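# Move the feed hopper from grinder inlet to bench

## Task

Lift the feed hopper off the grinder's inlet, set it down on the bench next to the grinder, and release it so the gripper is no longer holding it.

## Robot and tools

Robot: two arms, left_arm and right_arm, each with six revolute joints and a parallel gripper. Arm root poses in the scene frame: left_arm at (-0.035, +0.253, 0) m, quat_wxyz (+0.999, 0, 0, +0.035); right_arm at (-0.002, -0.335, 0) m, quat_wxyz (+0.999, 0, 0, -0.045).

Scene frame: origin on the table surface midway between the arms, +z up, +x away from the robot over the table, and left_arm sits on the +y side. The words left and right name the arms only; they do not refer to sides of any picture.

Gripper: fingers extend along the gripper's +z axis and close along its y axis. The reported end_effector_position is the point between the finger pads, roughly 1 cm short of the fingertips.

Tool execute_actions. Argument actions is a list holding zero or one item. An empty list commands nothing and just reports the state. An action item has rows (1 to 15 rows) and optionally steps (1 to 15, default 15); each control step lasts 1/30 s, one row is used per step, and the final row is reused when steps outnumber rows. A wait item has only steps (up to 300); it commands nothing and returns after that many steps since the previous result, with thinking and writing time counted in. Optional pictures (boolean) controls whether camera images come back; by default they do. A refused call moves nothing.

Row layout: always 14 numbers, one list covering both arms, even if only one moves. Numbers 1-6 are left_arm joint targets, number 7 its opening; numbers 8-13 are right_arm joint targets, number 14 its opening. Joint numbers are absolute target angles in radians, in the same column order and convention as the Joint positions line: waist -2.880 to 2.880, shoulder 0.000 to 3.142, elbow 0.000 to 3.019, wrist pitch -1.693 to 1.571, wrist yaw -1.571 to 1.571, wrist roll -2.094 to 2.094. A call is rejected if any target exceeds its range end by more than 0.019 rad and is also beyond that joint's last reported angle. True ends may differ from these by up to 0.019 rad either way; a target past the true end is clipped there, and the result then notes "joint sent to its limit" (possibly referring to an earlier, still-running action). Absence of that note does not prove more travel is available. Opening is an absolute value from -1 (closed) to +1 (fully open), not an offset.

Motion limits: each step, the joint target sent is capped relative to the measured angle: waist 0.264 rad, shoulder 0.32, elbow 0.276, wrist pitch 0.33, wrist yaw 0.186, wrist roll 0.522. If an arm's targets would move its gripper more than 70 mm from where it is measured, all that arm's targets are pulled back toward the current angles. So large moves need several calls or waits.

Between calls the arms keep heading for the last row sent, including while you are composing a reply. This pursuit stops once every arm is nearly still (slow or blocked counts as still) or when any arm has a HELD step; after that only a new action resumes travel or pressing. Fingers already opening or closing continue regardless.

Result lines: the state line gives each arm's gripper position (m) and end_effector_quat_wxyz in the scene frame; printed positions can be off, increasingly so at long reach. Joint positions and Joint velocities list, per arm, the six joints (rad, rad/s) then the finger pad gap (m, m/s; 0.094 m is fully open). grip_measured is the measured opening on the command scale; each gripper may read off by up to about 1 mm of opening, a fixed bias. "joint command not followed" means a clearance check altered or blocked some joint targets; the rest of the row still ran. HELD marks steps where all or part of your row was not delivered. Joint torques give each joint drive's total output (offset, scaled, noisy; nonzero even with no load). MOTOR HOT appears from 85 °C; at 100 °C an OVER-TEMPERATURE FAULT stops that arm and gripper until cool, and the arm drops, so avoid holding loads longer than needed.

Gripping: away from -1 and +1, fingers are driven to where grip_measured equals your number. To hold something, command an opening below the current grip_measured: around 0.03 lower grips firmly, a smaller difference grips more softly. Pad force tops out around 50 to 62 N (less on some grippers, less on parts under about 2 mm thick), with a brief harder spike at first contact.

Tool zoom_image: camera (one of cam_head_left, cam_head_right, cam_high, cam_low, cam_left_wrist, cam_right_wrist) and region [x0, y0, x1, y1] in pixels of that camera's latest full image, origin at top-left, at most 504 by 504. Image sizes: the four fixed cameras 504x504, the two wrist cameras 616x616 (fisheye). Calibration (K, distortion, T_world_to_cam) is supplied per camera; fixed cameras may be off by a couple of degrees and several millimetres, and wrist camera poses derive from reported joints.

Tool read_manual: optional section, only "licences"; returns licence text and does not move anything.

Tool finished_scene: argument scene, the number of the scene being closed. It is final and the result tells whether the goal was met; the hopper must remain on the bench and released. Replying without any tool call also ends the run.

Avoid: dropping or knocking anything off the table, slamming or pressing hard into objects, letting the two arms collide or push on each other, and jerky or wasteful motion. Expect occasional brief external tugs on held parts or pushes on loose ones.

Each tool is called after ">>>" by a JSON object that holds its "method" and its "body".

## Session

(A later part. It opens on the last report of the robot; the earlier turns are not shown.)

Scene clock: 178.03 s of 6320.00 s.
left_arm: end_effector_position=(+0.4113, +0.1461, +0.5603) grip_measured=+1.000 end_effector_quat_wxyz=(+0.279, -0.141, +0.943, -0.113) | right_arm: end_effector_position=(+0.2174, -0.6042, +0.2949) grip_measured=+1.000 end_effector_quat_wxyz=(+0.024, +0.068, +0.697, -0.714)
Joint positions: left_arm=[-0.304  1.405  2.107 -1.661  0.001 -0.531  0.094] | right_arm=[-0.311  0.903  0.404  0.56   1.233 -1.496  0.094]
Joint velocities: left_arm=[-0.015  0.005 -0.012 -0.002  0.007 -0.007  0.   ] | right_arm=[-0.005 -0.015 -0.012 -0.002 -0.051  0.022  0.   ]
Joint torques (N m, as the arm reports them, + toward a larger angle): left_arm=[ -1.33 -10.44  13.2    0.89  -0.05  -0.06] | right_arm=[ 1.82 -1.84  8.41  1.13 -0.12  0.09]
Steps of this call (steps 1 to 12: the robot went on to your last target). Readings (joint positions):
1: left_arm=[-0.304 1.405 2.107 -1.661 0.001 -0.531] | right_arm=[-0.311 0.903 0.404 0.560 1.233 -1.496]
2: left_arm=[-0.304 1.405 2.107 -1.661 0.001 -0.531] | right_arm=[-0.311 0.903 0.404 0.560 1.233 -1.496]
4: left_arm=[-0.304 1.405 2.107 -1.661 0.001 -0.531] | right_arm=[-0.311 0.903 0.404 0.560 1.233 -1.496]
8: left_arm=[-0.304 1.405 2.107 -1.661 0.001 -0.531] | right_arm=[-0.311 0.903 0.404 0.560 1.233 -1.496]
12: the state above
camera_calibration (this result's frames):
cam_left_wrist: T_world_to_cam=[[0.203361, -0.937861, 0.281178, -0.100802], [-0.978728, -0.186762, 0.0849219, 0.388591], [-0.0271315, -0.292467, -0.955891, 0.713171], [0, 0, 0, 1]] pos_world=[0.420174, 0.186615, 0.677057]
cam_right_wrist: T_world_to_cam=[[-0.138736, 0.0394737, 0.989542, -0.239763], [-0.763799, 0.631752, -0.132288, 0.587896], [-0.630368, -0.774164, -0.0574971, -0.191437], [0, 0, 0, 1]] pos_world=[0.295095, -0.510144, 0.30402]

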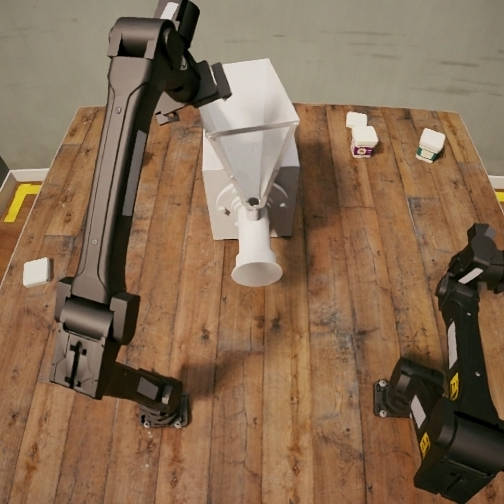

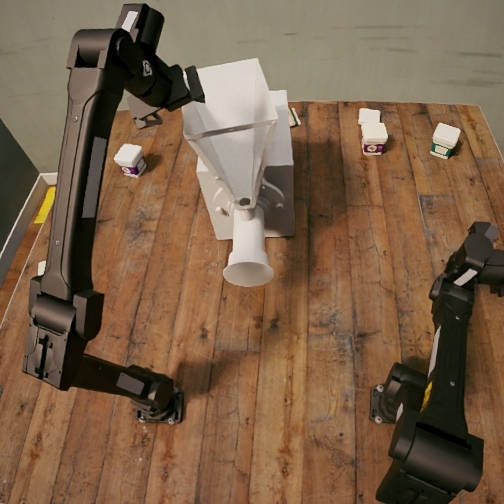

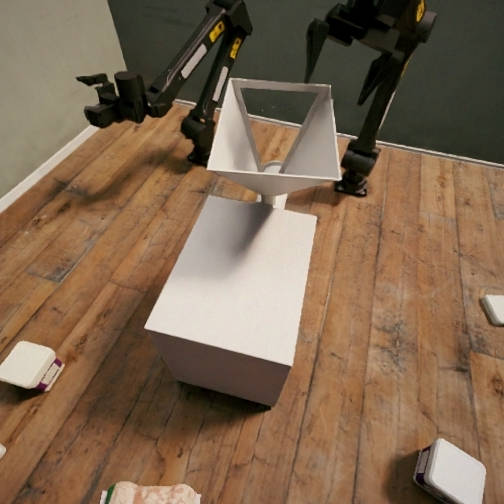

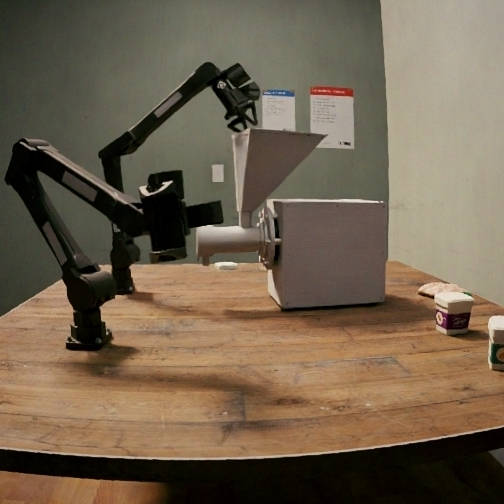

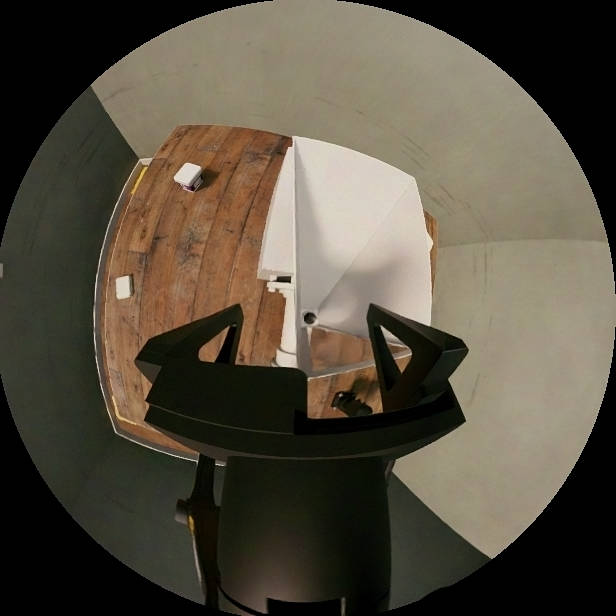

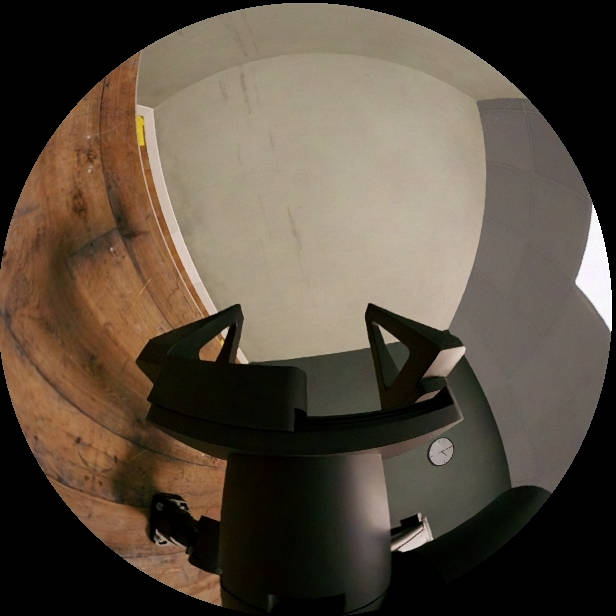

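>>> {"method": "execute_actions", "body": {"actions": [{"rows": [[-0.29, 1.395, 2.10, -1.65, 0.0, -0.54, 0.6, -0.3, 0.9, 0.4, 0.55, 1.231, -1.496, 1],[-0.281, 1.395, 2.09, -1.64, 0.0, -0.54, 0.6, -0.3, 0.9, 0.4, 0.55, 1.231, -1.496, 1],[-0.281, 1.395, 2.08, -1.63, 0.0, -0.54, 0.6, -0.3, 0.9, 0.4, 0.55, 1.231, -1.496, 1],[-0.281, 1.395, 2.07, -1.62, 0.0, -0.54, 0.6, -0.3, 0.9, 0.4, 0.55, 1.231, -1.496, 1],[-0.281, 1.395, 2.06, -1.61, 0.0, -0.54, 0.6, -0.3, 0.9, 0.4, 0.55, 1.231, -1.496, 1],[-0.281, 1.392, 2.05, -1.60, 0.0, -0.54, 0.6, -0.3, 0.9, 0.4, 0.55, 1.231, -1.496, 1],[-0.281, 1.392, 2.04, -1.59, 0.0, -0.54, 0.6, -0.3, 0.9, 0.4, 0.55, 1.231, -1.496, 1],[-0.281, 1.392, 2.03, -1.58, 0.0, -0.54, 0.6, -0.3, 0.9, 0.4, 0.55, 1.231, -1.496, 1],[-0.281, 1.392, 2.02, -1.57, 0.0, -0.54, 0.6, -0.3, 0.9, 0.4, 0.55, 1.231, -1.496, 1],[-0.281, 1.392, 2.01, -1.56, 0.0, -0.54, 0.6, -0.3, 0.9, 0.4, 0.55, 1.231, -1.496, 1],[-0.281, 1.392, 2.00, -1.55, 0.0, -0.54, 0.6, -0.3, 0.9, 0.4, 0.55, 1.231, -1.496, 1]], "steps": 15}], "pictures": false}}

>>> {"method": "execute_actions", "body": {"actions": [{"steps": 10}]}}

Scene clock: 209.87 s of 6320.00 s.
left_arm: end_effector_position=(+0.4311, +0.1478, +0.5282) grip_measured=+0.602 end_effector_quat_wxyz=(+0.275, -0.147, +0.944, -0.109) | right_arm: end_effector_position=(+0.2174, -0.6042, +0.2949) grip_measured=+1.000 end_effector_quat_wxyz=(+0.024, +0.068, +0.697, -0.714)
Joint positions: left_arm=[-0.291  1.398  1.998 -1.569  0.001 -0.531  0.075] | right_arm=[-0.311  0.903  0.404  0.56   1.233 -1.496  0.094]
Joint velocities: left_arm=[-0.005 -0.015 -0.046  0.042  0.007  0.022 -0.001] | right_arm=[ 0.005 -0.005 -0.007 -0.022 -0.007 -0.022  0.   ]
Joint torques (N m, as the arm reports them, + toward a larger angle): left_arm=[ -0.68 -10.8   10.25   2.15  -0.05  -0.06] | right_arm=[ 0.88 -2.38  8.39  1.2  -0.19  0.14]
Steps of this call (steps 1 to 15: the robot went on to your last target; steps 16 to 90: nothing new was sent; then 28.33 s passed at rest; steps 91 to 105: all 15 steps of this action). Readings (joint positions):
91: left_arm=[-0.304 1.405 2.107 -1.661 0.001 -0.531] | right_arm=[-0.311 0.903 0.404 0.560 1.233 -1.496]
92: left_arm=[-0.304 1.405 2.105 -1.660 0.001 -0.531] | right_arm=[-0.311 0.903 0.404 0.560 1.233 -1.496]
94: left_arm=[-0.299 1.401 2.092 -1.650 0.001 -0.531] | right_arm=[-0.311 0.903 0.404 0.560 1.233 -1.496]
98: left_arm=[-0.292 1.398 2.053 -1.615 0.001 -0.531] | right_arm=[-0.311 0.903 0.404 0.560 1.233 -1.496]
105: the state above

Scene clock: 210.20 s of 6320.00 s.
left_arm: end_effector_position=(+0.4318, +0.1476, +0.5285) grip_measured=+0.602 end_effector_quat_wxyz=(+0.277, -0.147, +0.943, -0.110) | right_arm: end_effector_position=(+0.2174, -0.6042, +0.2949) grip_measured=+1.000 end_effector_quat_wxyz=(+0.024, +0.068, +0.697, -0.714)
Joint positions: left_arm=[-0.291  1.398  1.998 -1.566  0.001 -0.531  0.075] | right_arm=[-0.311  0.903  0.404  0.56   1.233 -1.496  0.094]
Joint velocities: left_arm=[ 0.015 -0.005 -0.002 -0.002 -0.066 -0.022  0.001] | right_arm=[-0.015 -0.005  0.012 -0.022  0.037 -0.022  0.   ]
Joint torques (N m, as the arm reports them, + toward a larger angle): left_arm=[ -0.67 -11.44   9.77   2.01  -0.05  -0.05] | right_arm=[ 2.08 -1.88  8.52  1.16 -0.08  0.13]
Steps of this call (steps 1 to 10: the robot went on to your last target). Readings (joint positions):
1: left_arm=[-0.291 1.398 1.998 -1.569 0.001 -0.531] | right_arm=[-0.311 0.903 0.404 0.560 1.233 -1.496]
2: left_arm=[-0.291 1.398 1.998 -1.568 0.001 -0.531] | right_arm=[-0.311 0.903 0.404 0.560 1.233 -1.496]
4: left_arm=[-0.291 1.398 1.998 -1.566 0.001 -0.531] | right_arm=[-0.311 0.903 0.404 0.560 1.233 -1.496]
8: left_arm=[-0.291 1.398 1.998 -1.566 0.001 -0.531] | right_arm=[-0.311 0.903 0.404 0.560 1.233 -1.496]
10: the state above
camera_calibration (this result's frames):
cam_left_wrist: T_world_to_cam=[[0.217278, -0.935543, 0.278477, -0.0995386], [-0.975667, -0.199566, 0.0908123, 0.409072], [-0.0293844, -0.291432, -0.95614, 0.684689], [0, 0, 0, 1]] pos_world=[0.440865, 0.188055, 0.645229]
cam_right_wrist: T_world_to_cam=[[-0.138736, 0.0394737, 0.989542, -0.239763], [-0.763799, 0.631752, -0.132288, 0.587896], [-0.630368, -0.774164, -0.0574971, -0.191437], [0, 0, 0, 1]] pos_world=[0.295095, -0.510144, 0.30402]

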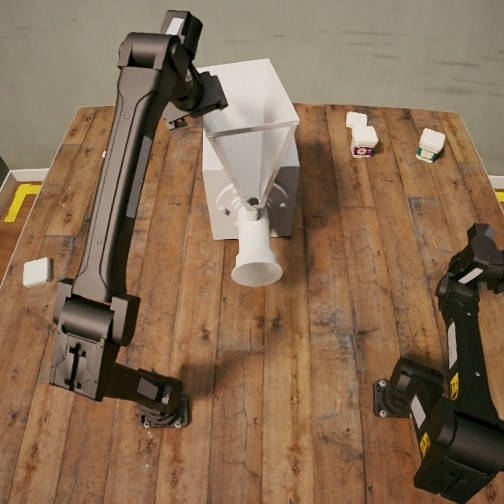

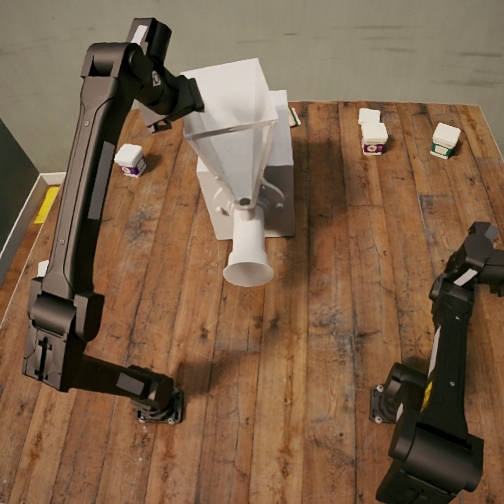

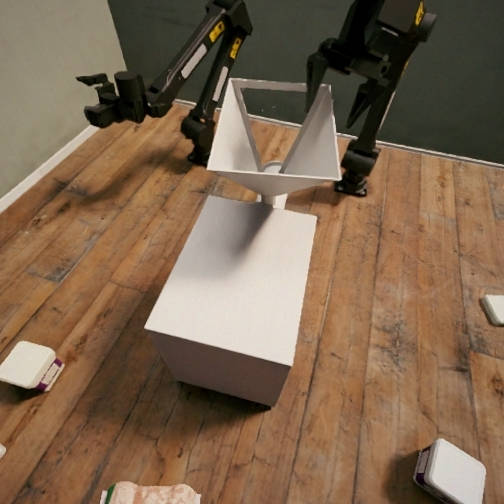

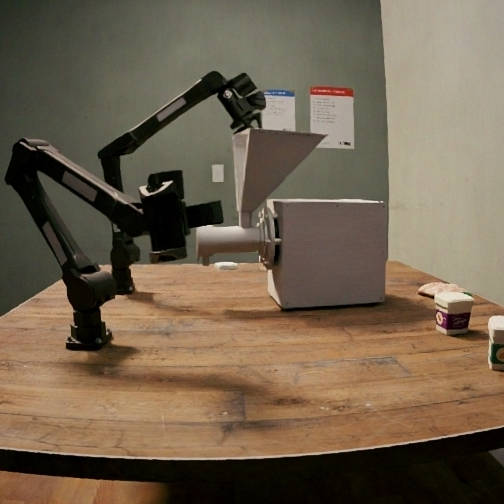

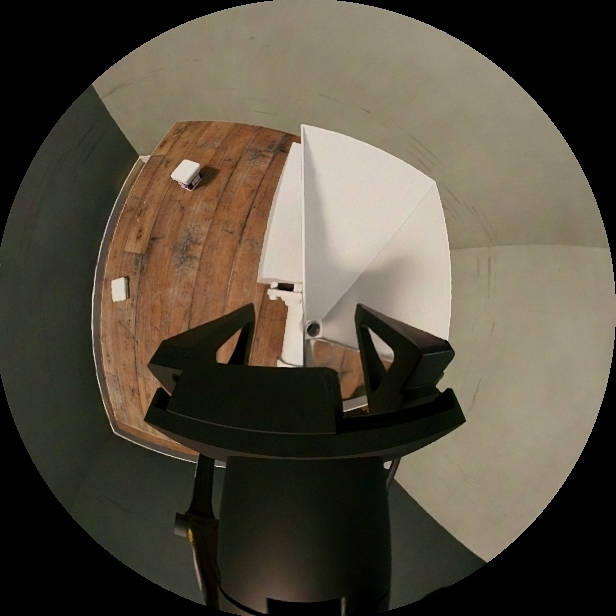

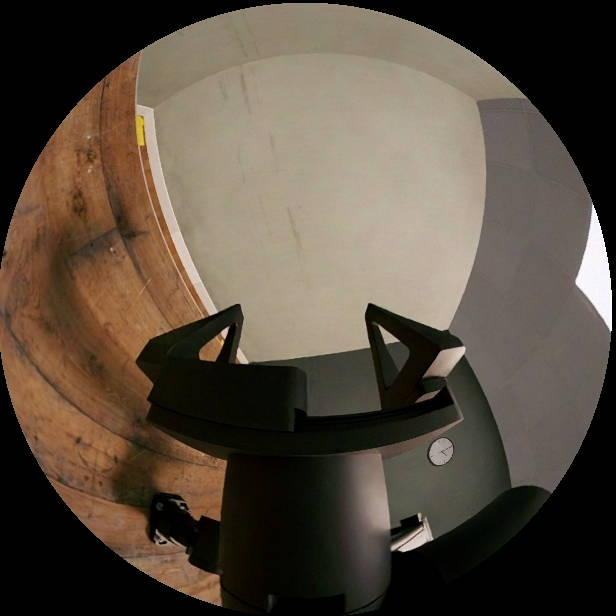

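>>> {"method": "zoom_image", "body": {"camera": "cam_high", "region": [280, 30, 410, 190]}}

>>> {"method": "zoom_image", "body": {"camera": "cam_low", "region": [210, 70, 300, 160]}}

Region (280, 30, 410, 190) of cam_high's 504x504 image, scaled by 3.150, with more detail than that image has; it fills the left 410 columns of this view, and the rest is white.

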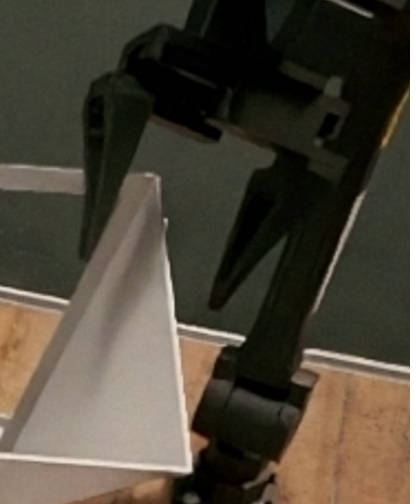

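Region (210, 70, 300, 160) of cam_low's 504x504 image, scaled by 5.600, with more detail than that image has.

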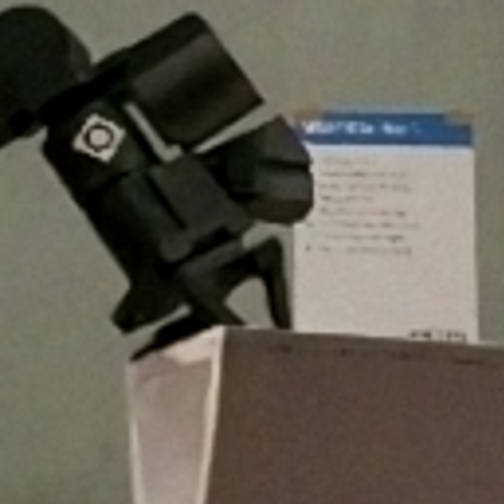

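>>> {"method": "execute_actions", "body": {"actions": [{"rows": [[-0.281, 1.392, 1.995, -1.54, 0.0, -0.54, 0.5, -0.3, 0.9, 0.4, 0.55, 1.231, -1.496, 1],[-0.281, 1.392, 1.99, -1.53, 0.0, -0.54, 0.4, -0.3, 0.9, 0.4, 0.55, 1.231, -1.496, 1],[-0.281, 1.392, 1.985, -1.525, 0.0, -0.54, 0.3, -0.3, 0.9, 0.4, 0.55, 1.231, -1.496, 1],[-0.281, 1.392, 1.98, -1.52, 0.0, -0.54, 0.2, -0.3, 0.9, 0.4, 0.55, 1.231, -1.496, 1],[-0.281, 1.392, 1.975, -1.515, 0.0, -0.54, 0.1, -0.3, 0.9, 0.4, 0.55, 1.231, -1.496, 1],[-0.281, 1.392, 1.97, -1.51, 0.0, -0.54, 0.0, -0.3, 0.9, 0.4, 0.55, 1.231, -1.496, 1],[-0.281, 1.392, 1.968, -1.51, 0.0, -0.54, -0.2, -0.3, 0.9, 0.4, 0.55, 1.231, -1.496, 1],[-0.281, 1.392, 1.968, -1.51, 0.0, -0.54, -0.4, -0.3, 0.9, 0.4, 0.55, 1.231, -1.496, 1],[-0.281, 1.392, 1.968, -1.51, 0.0, -0.54, -0.6, -0.3, 0.9, 0.4, 0.55, 1.231, -1.496, 1]], "steps": 15}], "pictures": false}}

>>> {"method": "execute_actions", "body": {"actions": [{"steps": 15}]}}

Scene clock: 224.50 s of 6320.00 s.
left_arm: end_effector_position=(+0.4398, +0.1458, +0.5207) grip_measured=-0.598 end_effector_quat_wxyz=(+0.281, -0.147, +0.942, -0.112) | right_arm: end_effector_position=(+0.2174, -0.6042, +0.2949) grip_measured=+1.000 end_effector_quat_wxyz=(+0.024, +0.068, +0.697, -0.714)
Joint positions: left_arm=[-0.291  1.398  1.969 -1.527  0.001 -0.531  0.019] | right_arm=[-0.311  0.903  0.404  0.56   1.233 -1.496  0.094]
Joint velocities: left_arm=[-0.015 -0.005 -0.022  0.002  0.007  0.051 -0.   ] | right_arm=[ 0.015  0.005 -0.002  0.002 -0.007  0.007  0.   ]
Joint torques (N m, as the arm reports them, + toward a larger angle): left_arm=[ -0.67 -10.78   9.58   2.01  -0.04  -0.06] | right_arm=[ 1.31 -2.92  8.49  1.23 -0.11  0.15]
Steps of this call (steps 1 to 15: the robot went on to your last target; steps 16 to 90: nothing new was sent; then 10.80 s passed at rest; steps 91 to 105: all 15 steps of this action). Readings (joint positions):
91: left_arm=[-0.291 1.398 1.998 -1.564 0.001 -0.531] | right_arm=[-0.311 0.903 0.404 0.560 1.233 -1.496]
92: left_arm=[-0.291 1.398 1.998 -1.560 0.001 -0.531] | right_arm=[-0.311 0.903 0.404 0.560 1.233 -1.496]
94: left_arm=[-0.291 1.398 1.994 -1.547 0.001 -0.531] | right_arm=[-0.311 0.903 0.404 0.560 1.233 -1.496]
98: left_arm=[-0.291 1.398 1.976 -1.529 0.001 -0.531] | right_arm=[-0.311 0.903 0.404 0.560 1.233 -1.496]
105: the state above

Scene clock: 225.00 s of 6320.00 s.
left_arm: end_effector_position=(+0.4398, +0.1458, +0.5207) grip_measured=-0.598 end_effector_quat_wxyz=(+0.281, -0.147, +0.942, -0.112) | right_arm: end_effector_position=(+0.2174, -0.6042, +0.2949) grip_measured=+1.000 end_effector_quat_wxyz=(+0.024, +0.068, +0.697, -0.714)
Joint positions: left_arm=[-0.291  1.398  1.969 -1.527  0.001 -0.531  0.019] | right_arm=[-0.311  0.903  0.404  0.56   1.233 -1.496  0.094]
Joint velocities: left_arm=[-0.015 -0.005  0.022  0.002  0.007  0.022 -0.001] | right_arm=[-0.005 -0.015  0.007  0.007  0.007  0.037  0.   ]
Joint torques (N m, as the arm reports them, + toward a larger angle): left_arm=[ -0.68 -11.31   9.42   2.03  -0.04  -0.05] | right_arm=[ 1.11 -2.11  8.58  1.36 -0.14  0.09]
Steps of this call (steps 1 to 15: the robot went on to your last target). Readings (joint positions):
1: left_arm=[-0.291 1.398 1.969 -1.527 0.001 -0.531] | right_arm=[-0.311 0.903 0.404 0.560 1.233 -1.496]
2: left_arm=[-0.291 1.398 1.969 -1.527 0.001 -0.531] | right_arm=[-0.311 0.903 0.404 0.560 1.233 -1.496]
4: left_arm=[-0.291 1.398 1.969 -1.527 0.001 -0.531] | right_arm=[-0.311 0.903 0.404 0.560 1.233 -1.496]
8: left_arm=[-0.291 1.398 1.969 -1.527 0.001 -0.531] | right_arm=[-0.311 0.903 0.404 0.560 1.233 -1.496]
15: the state above
All arms were judged still, so your last target was given up. Only a new action makes them travel on or press farther. Fingers that are still opening or closing keep moving.
camera_calibration (this result's frames):
cam_left_wrist: T_world_to_cam=[[0.214764, -0.934781, 0.282952, -0.102128], [-0.976467, -0.199658, 0.0815456, 0.422409], [-0.0197337, -0.293806, -0.955661, 0.672811], [0, 0, 0, 1]] pos_world=[0.447679, 0.186546, 0.637431]
cam_right_wrist: T_world_to_cam=[[-0.138736, 0.0394737, 0.989542, -0.239763], [-0.763799, 0.631752, -0.132288, 0.587896], [-0.630368, -0.774164, -0.0574971, -0.191437], [0, 0, 0, 1]] pos_world=[0.295095, -0.510144, 0.30402]

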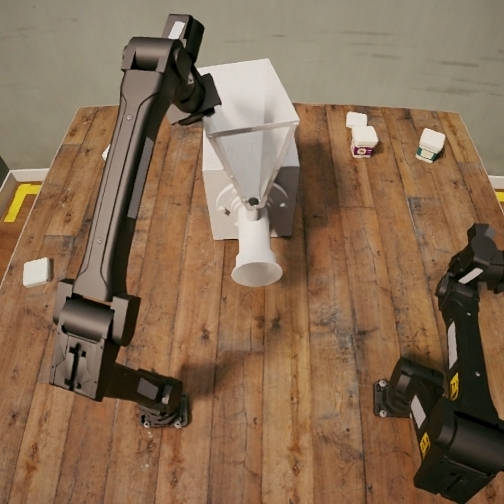

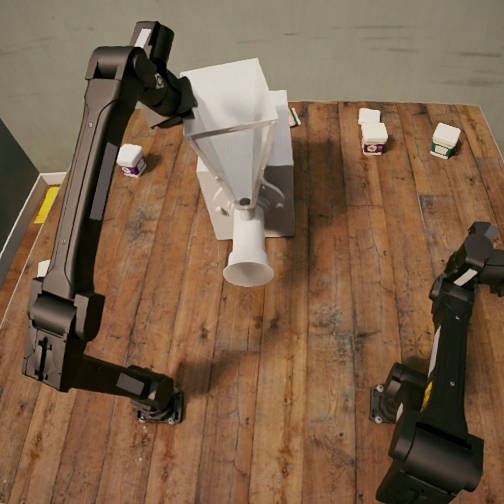

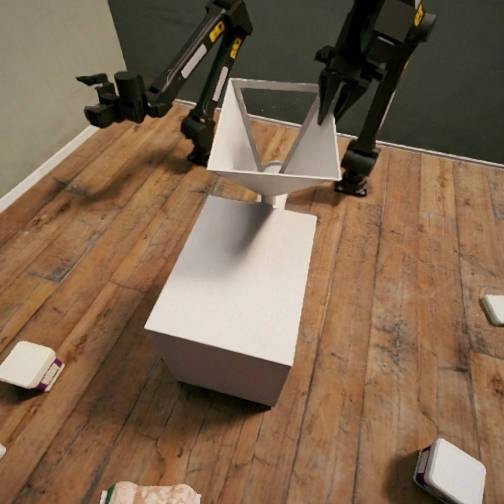

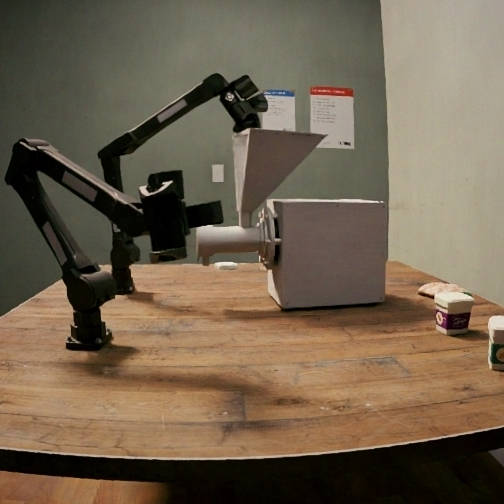

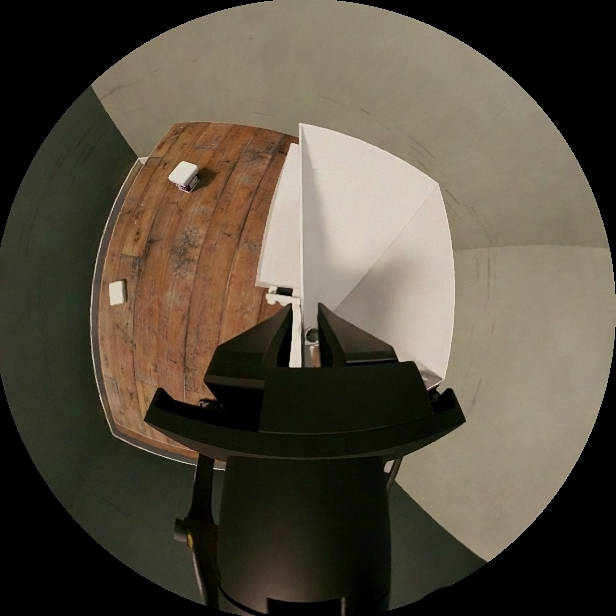

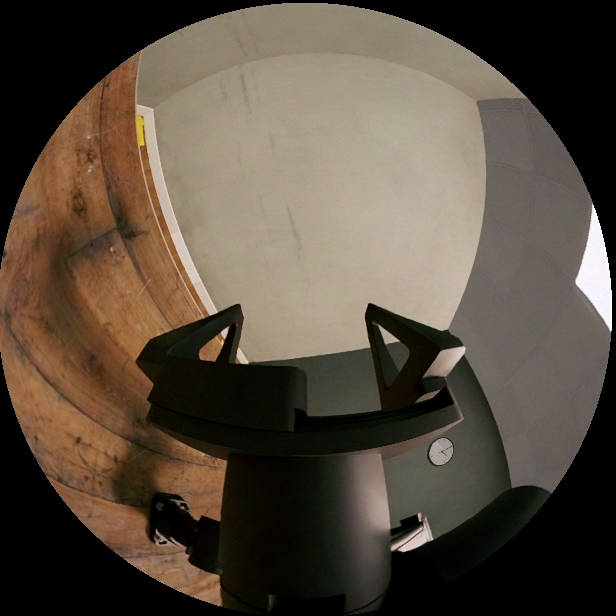

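>>> {"method": "zoom_image", "body": {"camera": "cam_high", "region": [290, 40, 390, 150]}}

>>> {"method": "zoom_image", "body": {"camera": "cam_left_wrist", "region": [255, 270, 355, 380]}}

>>> {"method": "zoom_image", "body": {"camera": "cam_head_right", "region": [130, 60, 230, 160]}}

Region (290, 40, 390, 150) of cam_high's 504x504 image, scaled by 4.582, with more detail than that image has; it fills the left 458 columns of this view, and the rest is white.

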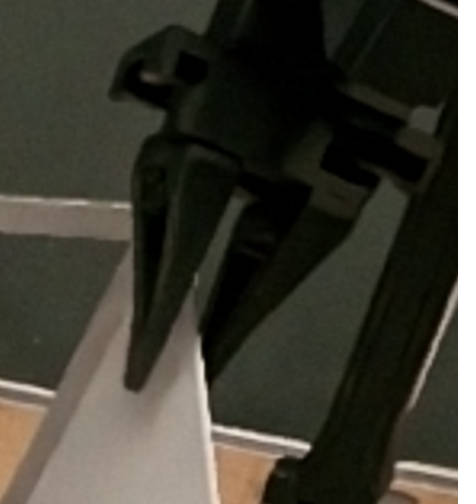

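Region (255, 270, 355, 380) of cam_left_wrist's 616x616 image, scaled by 4.582, with more detail than that image has; it fills the left 458 columns of this view, and the rest is white.

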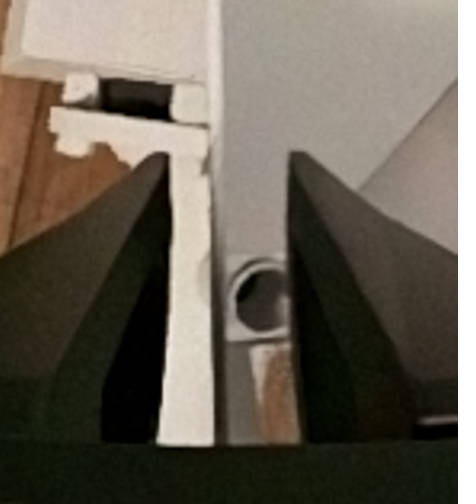

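Region (130, 60, 230, 160) of cam_head_right's 504x504 image, scaled by 5.040, with more detail than that image has.

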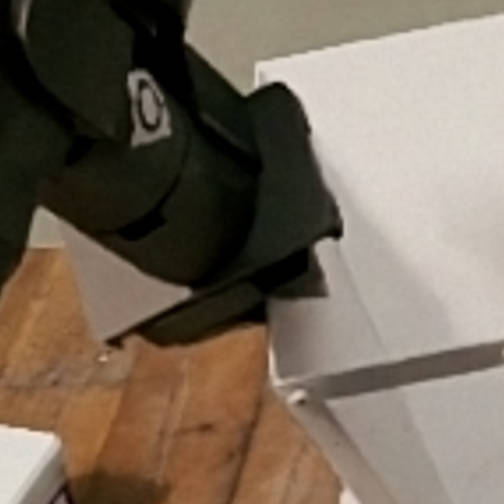

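>>> {"method": "execute_actions", "body": {"actions": [{"rows": [[-0.278, 1.392, 1.964, -1.505, 0.0, -0.54, -0.6, -0.3, 0.9, 0.4, 0.55, 1.231, -1.496, 1],[-0.277, 1.392, 1.96, -1.5, 0.0, -0.54, -0.6, -0.3, 0.9, 0.4, 0.55, 1.231, -1.496, 1],[-0.277, 1.392, 1.956, -1.496, 0.0, -0.54, -0.6, -0.3, 0.9, 0.4, 0.55, 1.231, -1.496, 1],[-0.277, 1.392, 1.952, -1.492, 0.0, -0.54, -0.6, -0.3, 0.9, 0.4, 0.55, 1.231, -1.496, 1],[-0.277, 1.392, 1.948, -1.488, 0.0, -0.54, -0.6, -0.3, 0.9, 0.4, 0.55, 1.231, -1.496, 1],[-0.277, 1.392, 1.944, -1.485, 0.0, -0.54, -0.6, -0.3, 0.9, 0.4, 0.55, 1.231, -1.496, 1]], "steps": 15}]}}

Scene clock: 240.07 s of 6320.00 s.
left_arm: end_effector_position=(+0.4449, +0.1454, +0.5133) grip_measured=-0.598 end_effector_quat_wxyz=(+0.282, -0.148, +0.941, -0.112) | right_arm: end_effector_position=(+0.2174, -0.6042, +0.2949) grip_measured=+1.000 end_effector_quat_wxyz=(+0.024, +0.068, +0.697, -0.714)
Joint positions: left_arm=[-0.29   1.398  1.945 -1.501  0.001 -0.531  0.019] | right_arm=[-0.311  0.903  0.404  0.56   1.233 -1.496  0.094]
Joint velocities: left_arm=[ 0.024 -0.005 -0.007 -0.022  0.066  0.022  0.   ] | right_arm=[-0.024 -0.024 -0.002  0.007  0.007 -0.051  0.   ]
Joint torques (N m, as the arm reports them, + toward a larger angle): left_arm=[ -0.48 -10.74   9.79   1.94  -0.05  -0.05] | right_arm=[ 1.73 -2.52  8.63  1.14 -0.12  0.07]
Steps of this call (steps 1 to 90: nothing new was sent; then 11.57 s passed at rest; steps 91 to 105: all 15 steps of this action). Readings (joint positions):
91: left_arm=[-0.291 1.398 1.969 -1.526 0.001 -0.531] | right_arm=[-0.311 0.903 0.404 0.560 1.233 -1.496]
92: left_arm=[-0.291 1.398 1.968 -1.523 0.001 -0.531] | right_arm=[-0.311 0.903 0.404 0.560 1.233 -1.496]
94: left_arm=[-0.291 1.398 1.964 -1.515 0.001 -0.531] | right_arm=[-0.311 0.903 0.404 0.560 1.233 -1.496]
98: left_arm=[-0.290 1.398 1.949 -1.503 0.001 -0.531] | right_arm=[-0.311 0.903 0.404 0.560 1.233 -1.496]
105: the state above
camera_calibration (this result's frames):
cam_left_wrist: T_world_to_cam=[[0.215662, -0.934334, 0.283743, -0.102344], [-0.976311, -0.201114, 0.079812, 0.42892], [-0.0175065, -0.294234, -0.955573, 0.664767], [0, 0, 0, 1]] pos_world=[0.452469, 0.186235, 0.63004]
cam_right_wrist: T_world_to_cam=[[-0.138736, 0.0394737, 0.989542, -0.239763], [-0.763799, 0.631752, -0.132288, 0.587896], [-0.630368, -0.774164, -0.0574971, -0.191437], [0, 0, 0, 1]] pos_world=[0.295095, -0.510144, 0.30402]

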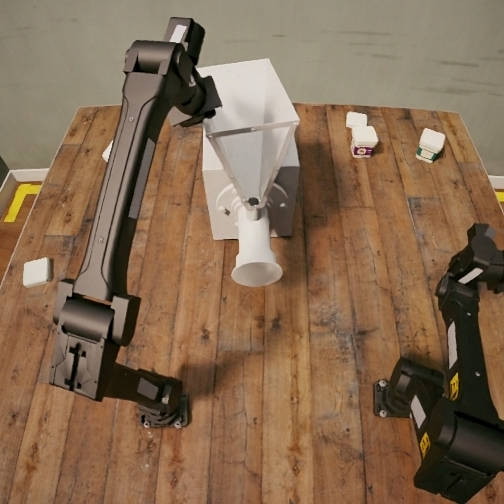

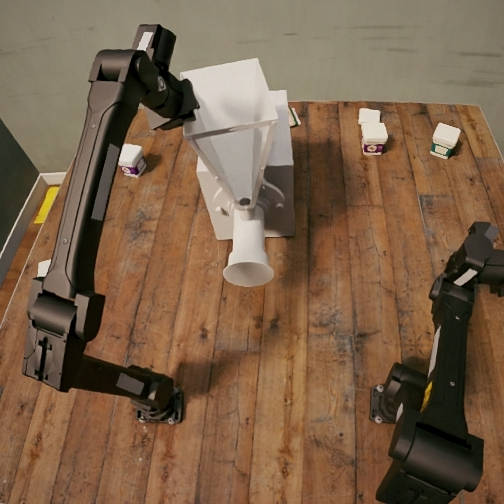

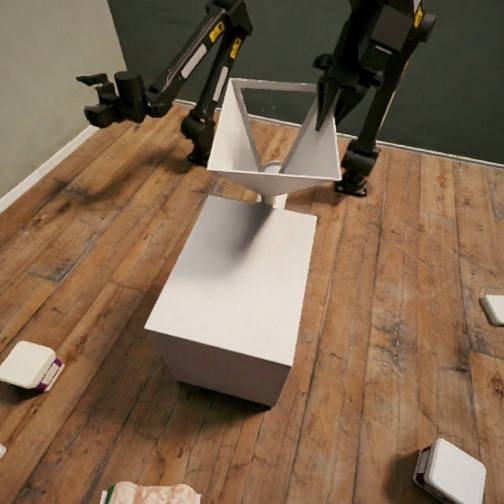

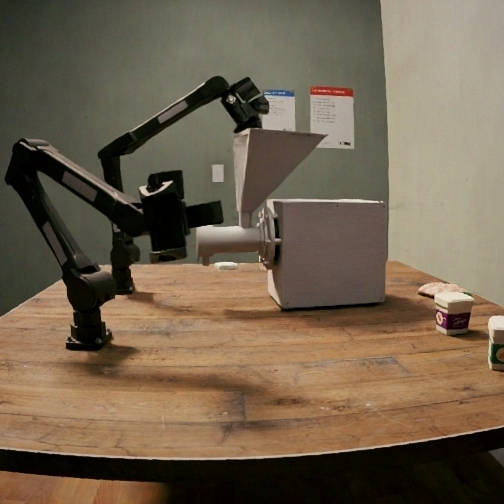

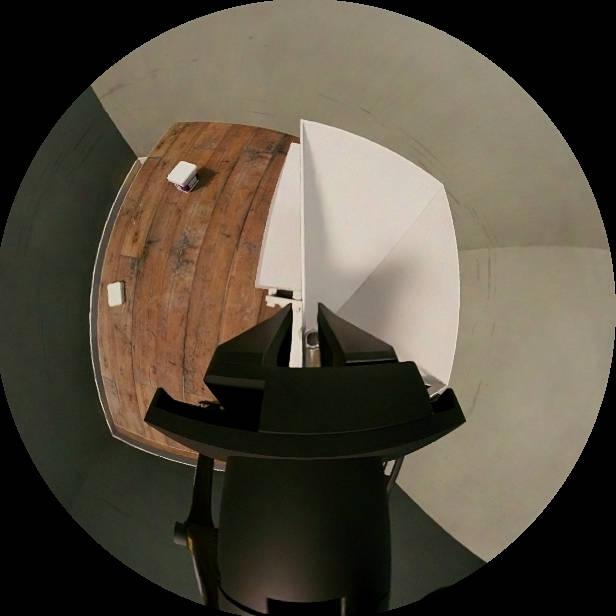

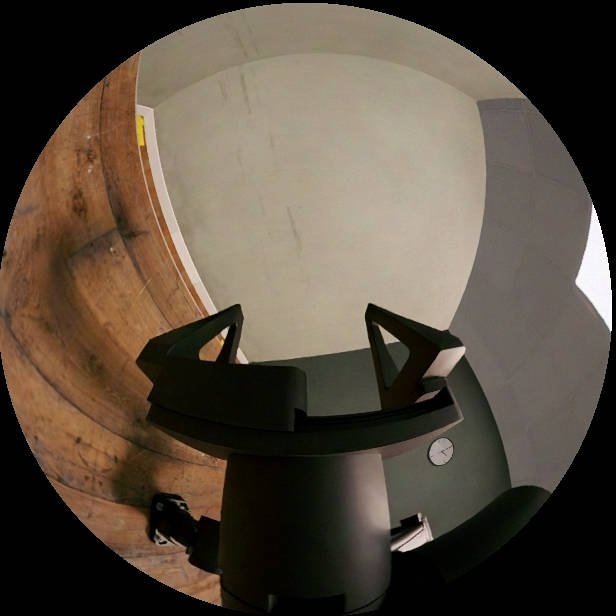

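No contact. Close gently.

>>> {"method": "execute_actions", "body": {"actions": [{"rows": [[-0.277, 1.392, 1.944, -1.485, 0.0, -0.54, -0.66, -0.3, 0.9, 0.4, 0.55, 1.231, -1.496, 1],[-0.277, 1.392, 1.944, -1.485, 0.0, -0.54, -0.72, -0.3, 0.9, 0.4, 0.55, 1.231, -1.496, 1],[-0.277, 1.392, 1.944, -1.485, 0.0, -0.54, -0.78, -0.3, 0.9, 0.4, 0.55, 1.231, -1.496, 1],[-0.277, 1.392, 1.944, -1.485, 0.0, -0.54, -0.82, -0.3, 0.9, 0.4, 0.55, 1.231, -1.496, 1],[-0.277, 1.392, 1.944, -1.485, 0.0, -0.54, -0.85, -0.3, 0.9, 0.4, 0.55, 1.231, -1.496, 1],[-0.277, 1.392, 1.944, -1.485, 0.0, -0.54, -0.88, -0.3, 0.9, 0.4, 0.55, 1.231, -1.496, 1],[-0.277, 1.392, 1.944, -1.485, 0.0, -0.54, -0.90, -0.3, 0.9, 0.4, 0.55, 1.231, -1.496, 1],[-0.277, 1.392, 1.944, -1.485, 0.0, -0.54, -0.92, -0.3, 0.9, 0.4, 0.55, 1.231, -1.496, 1],[-0.277, 1.392, 1.944, -1.485, 0.0, -0.54, -0.94, -0.3, 0.9, 0.4, 0.55, 1.231, -1.496, 1],[-0.277, 1.392, 1.944, -1.485, 0.0, -0.54, -0.96, -0.3, 0.9, 0.4, 0.55, 1.231, -1.496, 1],[-0.277, 1.392, 1.944, -1.485, 0.0, -0.54, -0.98, -0.3, 0.9, 0.4, 0.55, 1.231, -1.496, 1],[-0.277, 1.392, 1.944, -1.485, 0.0, -0.54, -1.0, -0.3, 0.9, 0.4, 0.55, 1.231, -1.496, 1]], "steps": 15}]}}

Scene clock: 247.37 s of 6320.00 s.
left_arm: end_effector_position=(+0.4450, +0.1455, +0.5134) grip_measured=-0.966 end_effector_quat_wxyz=(+0.282, -0.150, +0.941, -0.113) | right_arm: end_effector_position=(+0.2174, -0.6042, +0.2949) grip_measured=+1.000 end_effector_quat_wxyz=(+0.024, +0.068, +0.697, -0.714)
Joint positions: left_arm=[-0.289  1.398  1.945 -1.501  0.001 -0.536  0.002] | right_arm=[-0.311  0.903  0.404  0.56   1.233 -1.496  0.094]
Joint velocities: left_arm=[-0.015 -0.015  0.002  0.002 -0.022  0.007  0.001] | right_arm=[ 0.005  0.005 -0.002 -0.007  0.007  0.051  0.   ]
Joint torques (N m, as the arm reports them, + toward a larger angle): left_arm=[ -0.16 -11.39   9.82   2.01  -0.09  -0.04] | right_arm=[ 1.68 -1.66  8.36  1.21 -0.09  0.05]
Steps of this call (steps 1 to 15: the robot went on to your last target; steps 16 to 90: nothing new was sent; then 3.80 s passed at rest; steps 91 to 105: all 15 steps of this action). Readings (joint positions):
91: left_arm=[-0.290 1.398 1.945 -1.501 0.001 -0.531] | right_arm=[-0.311 0.903 0.404 0.560 1.233 -1.496]
92: left_arm=[-0.290 1.398 1.945 -1.501 0.001 -0.531] | right_arm=[-0.311 0.903 0.404 0.560 1.233 -1.496]
94: left_arm=[-0.290 1.398 1.945 -1.501 0.001 -0.531] | right_arm=[-0.311 0.903 0.404 0.560 1.233 -1.496]
98: left_arm=[-0.290 1.398 1.945 -1.501 0.001 -0.531] | right_arm=[-0.311 0.903 0.404 0.560 1.233 -1.496]
105: the state above
camera_calibration (this result's frames):
cam_left_wrist: T_world_to_cam=[[0.219494, -0.932471, 0.286914, -0.105946], [-0.975471, -0.204723, 0.0809041, 0.428599], [-0.016703, -0.297634, -0.954534, 0.664436], [0, 0, 0, 1]] pos_world=[0.452438, 0.186711, 0.629948]
cam_right_wrist: T_world_to_cam=[[-0.138736, 0.0394737, 0.989542, -0.239763], [-0.763799, 0.631752, -0.132288, 0.587896], [-0.630368, -0.774164, -0.0574971, -0.191437], [0, 0, 0, 1]] pos_world=[0.295095, -0.510144, 0.30402]

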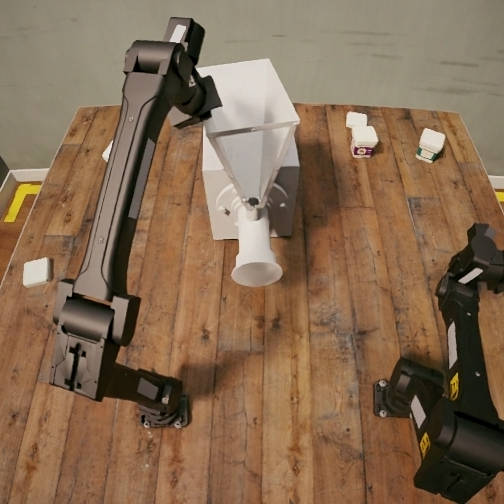

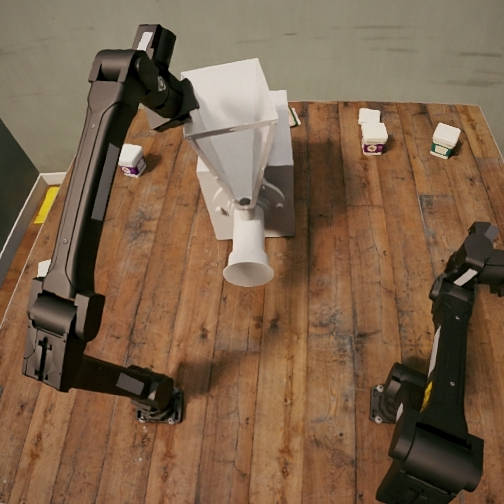

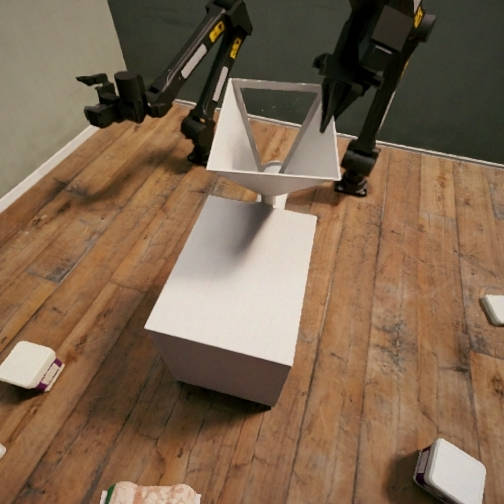

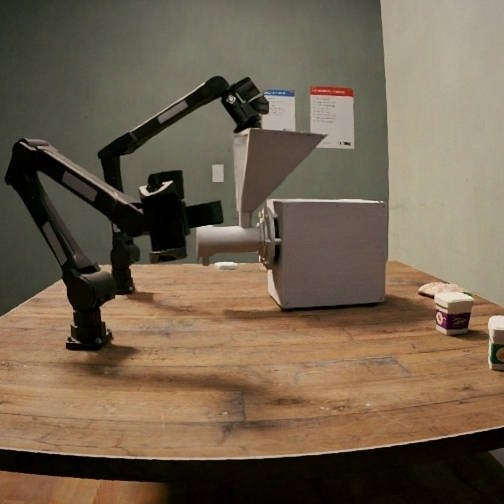

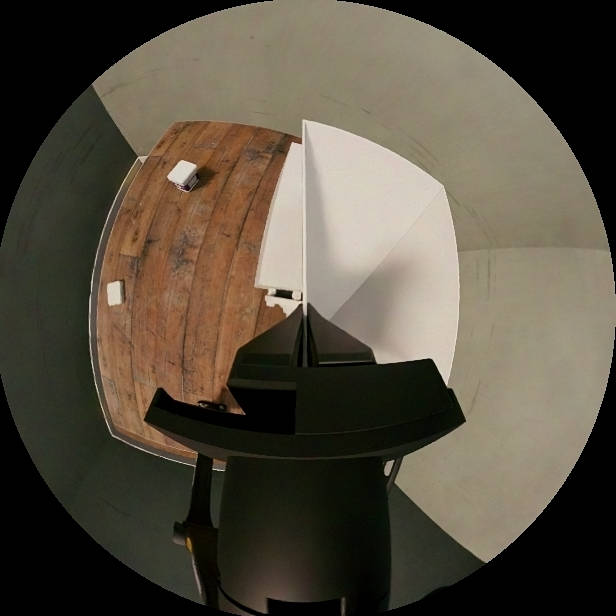

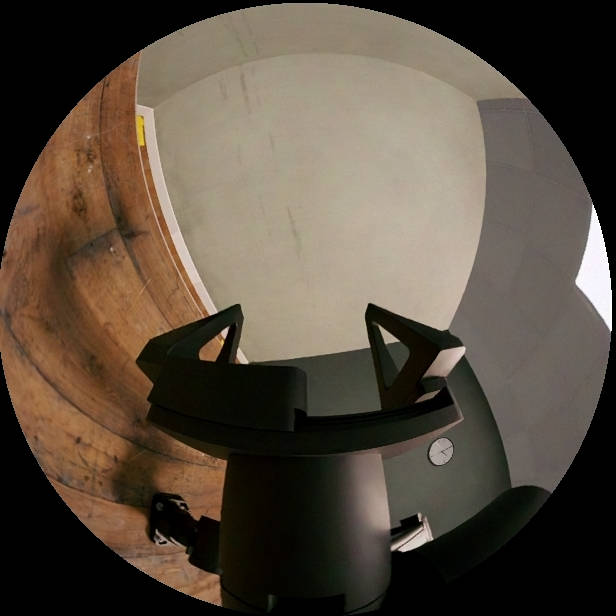

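>>> {"method": "execute_actions", "body": {"actions": [{"rows": [[-0.28, 1.395, 1.96, -1.495, 0.0, -0.54, -1, -0.3, 0.9, 0.4, 0.55, 1.231, -1.496, 1],[-0.28, 1.396, 1.975, -1.50, 0.0, -0.54, -1, -0.3, 0.9, 0.4, 0.55, 1.231, -1.496, 1],[-0.28, 1.398, 1.99, -1.505, 0.0, -0.54, -1, -0.3, 0.9, 0.4, 0.55, 1.231, -1.496, 1],[-0.28, 1.40, 2.0, -1.51, 0.0, -0.54, -1, -0.3, 0.9, 0.4, 0.55, 1.231, -1.496, 1],[-0.28, 1.402, 2.01, -1.513, 0.0, -0.54, -1, -0.3, 0.9, 0.4, 0.55, 1.231, -1.496, 1],[-0.28, 1.404, 2.018, -1.516, 0.0, -0.54, -1, -0.3, 0.9, 0.4, 0.55, 1.231, -1.496, 1],[-0.28, 1.406, 2.026, -1.52, 0.0, -0.54, -1, -0.3, 0.9, 0.4, 0.55, 1.231, -1.496, 1],[-0.28, 1.408, 2.034, -1.524, 0.0, -0.54, -1, -0.3, 0.9, 0.4, 0.55, 1.231, -1.496, 1],[-0.28, 1.410, 2.042, -1.528, 0.0, -0.54, -1, -0.3, 0.9, 0.4, 0.55, 1.231, -1.496, 1],[-0.28, 1.412, 2.05, -1.532, 0.0, -0.54, -1, -0.3, 0.9, 0.4, 0.55, 1.231, -1.496, 1],[-0.28, 1.414, 2.055, -1.535, 0.0, -0.54, -1, -0.3, 0.9, 0.4, 0.55, 1.231, -1.496, 1]], "steps": 15}]}}

Scene clock: 261.53 s of 6320.00 s.
left_arm: end_effector_position=(+0.4454, +0.1446, +0.5147) grip_measured=-0.966 end_effector_quat_wxyz=(+0.272, -0.151, +0.944, -0.111) | right_arm: end_effector_position=(+0.2174, -0.6042, +0.2949) grip_measured=+1.000 end_effector_quat_wxyz=(+0.024, +0.068, +0.697, -0.714)
Joint positions: left_arm=[-0.289  1.418  1.979 -1.536  0.006 -0.538  0.002] | right_arm=[-0.311  0.903  0.404  0.56   1.233 -1.496  0.094]
Joint velocities: left_arm=[-0.015  0.015  0.002 -0.017  0.037 -0.007  0.   ] | right_arm=[ 0.005 -0.005  0.012  0.012 -0.007  0.037  0.   ]
Joint torques (N m, as the arm reports them, + toward a larger angle): left_arm=[ -1.03 -11.26  17.     1.24  -0.24   0.  ] | right_arm=[ 0.8  -2.13  8.7   1.03 -0.11  0.09]
Steps of this call (steps 1 to 15: the robot went on to your last target; steps 16 to 90: nothing new was sent; then 10.67 s passed at rest; steps 91 to 105: all 15 steps of this action). Readings (joint positions):
91: left_arm=[-0.289 1.398 1.945 -1.501 0.001 -0.537] | right_arm=[-0.311 0.903 0.404 0.560 1.233 -1.496]
92: left_arm=[-0.289 1.398 1.945 -1.501 0.001 -0.537] | right_arm=[-0.311 0.903 0.404 0.560 1.233 -1.496]
94: left_arm=[-0.289 1.398 1.945 -1.501 0.001 -0.537] | right_arm=[-0.311 0.903 0.404 0.560 1.233 -1.496]
98: left_arm=[-0.289 1.404 1.956 -1.512 0.001 -0.538] | right_arm=[-0.311 0.903 0.404 0.560 1.233 -1.496]
105: the state above
camera_calibration (this result's frames):
cam_left_wrist: T_world_to_cam=[[0.224426, -0.933002, 0.28132, -0.106442], [-0.97374, -0.203376, 0.102313, 0.416776], [-0.0382442, -0.296894, -0.954144, 0.674725], [0, 0, 0, 1]] pos_world=[0.455524, 0.185773, 0.631088]
cam_right_wrist: T_world_to_cam=[[-0.138736, 0.0394737, 0.989542, -0.239763], [-0.763799, 0.631752, -0.132288, 0.587896], [-0.630368, -0.774164, -0.0574971, -0.191437], [0, 0, 0, 1]] pos_world=[0.295095, -0.510144, 0.30402]

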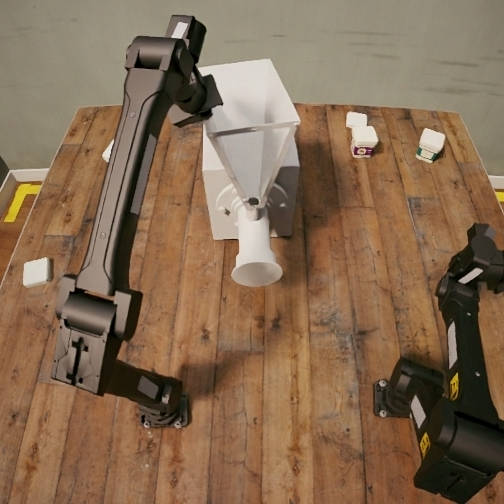

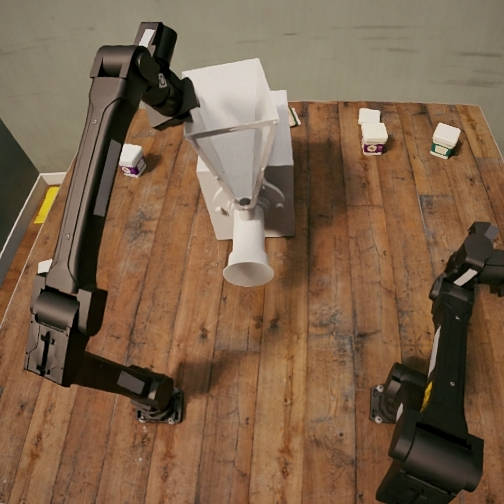

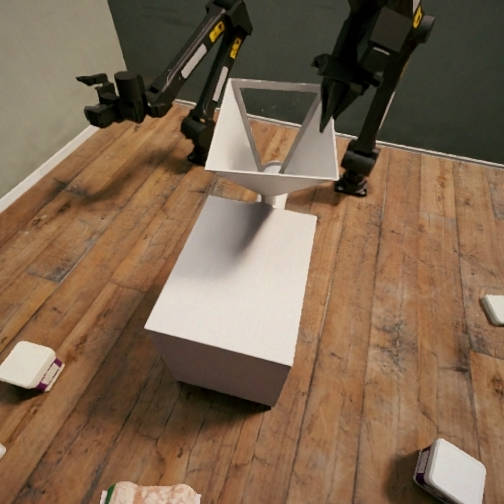

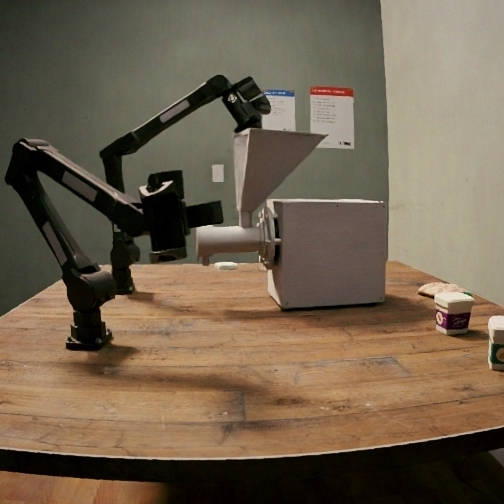

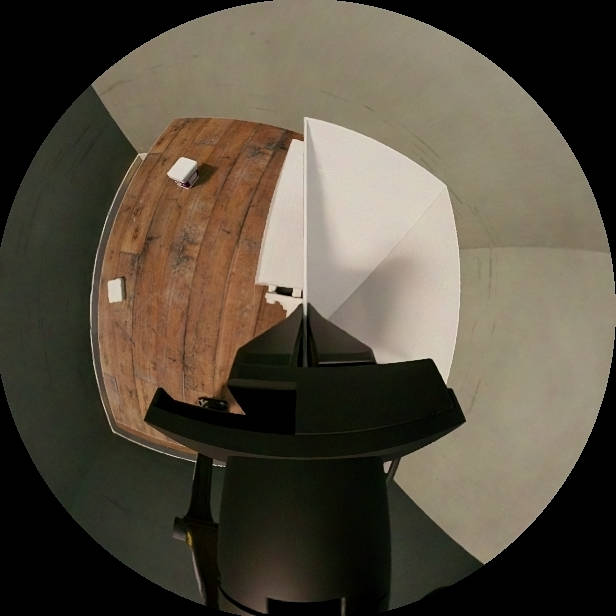

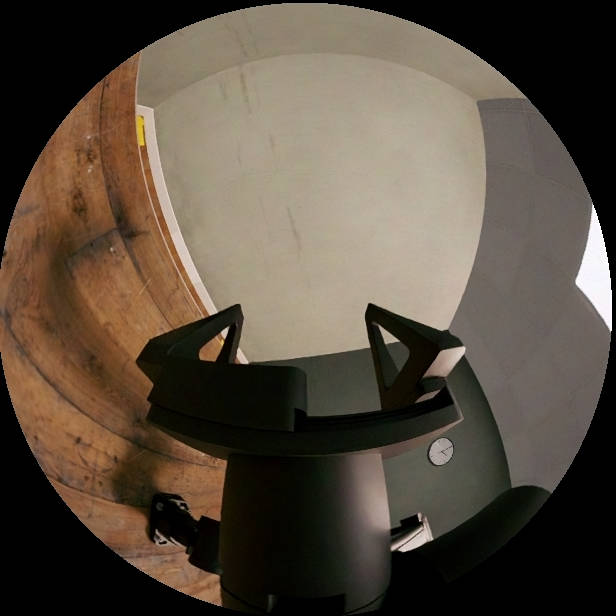

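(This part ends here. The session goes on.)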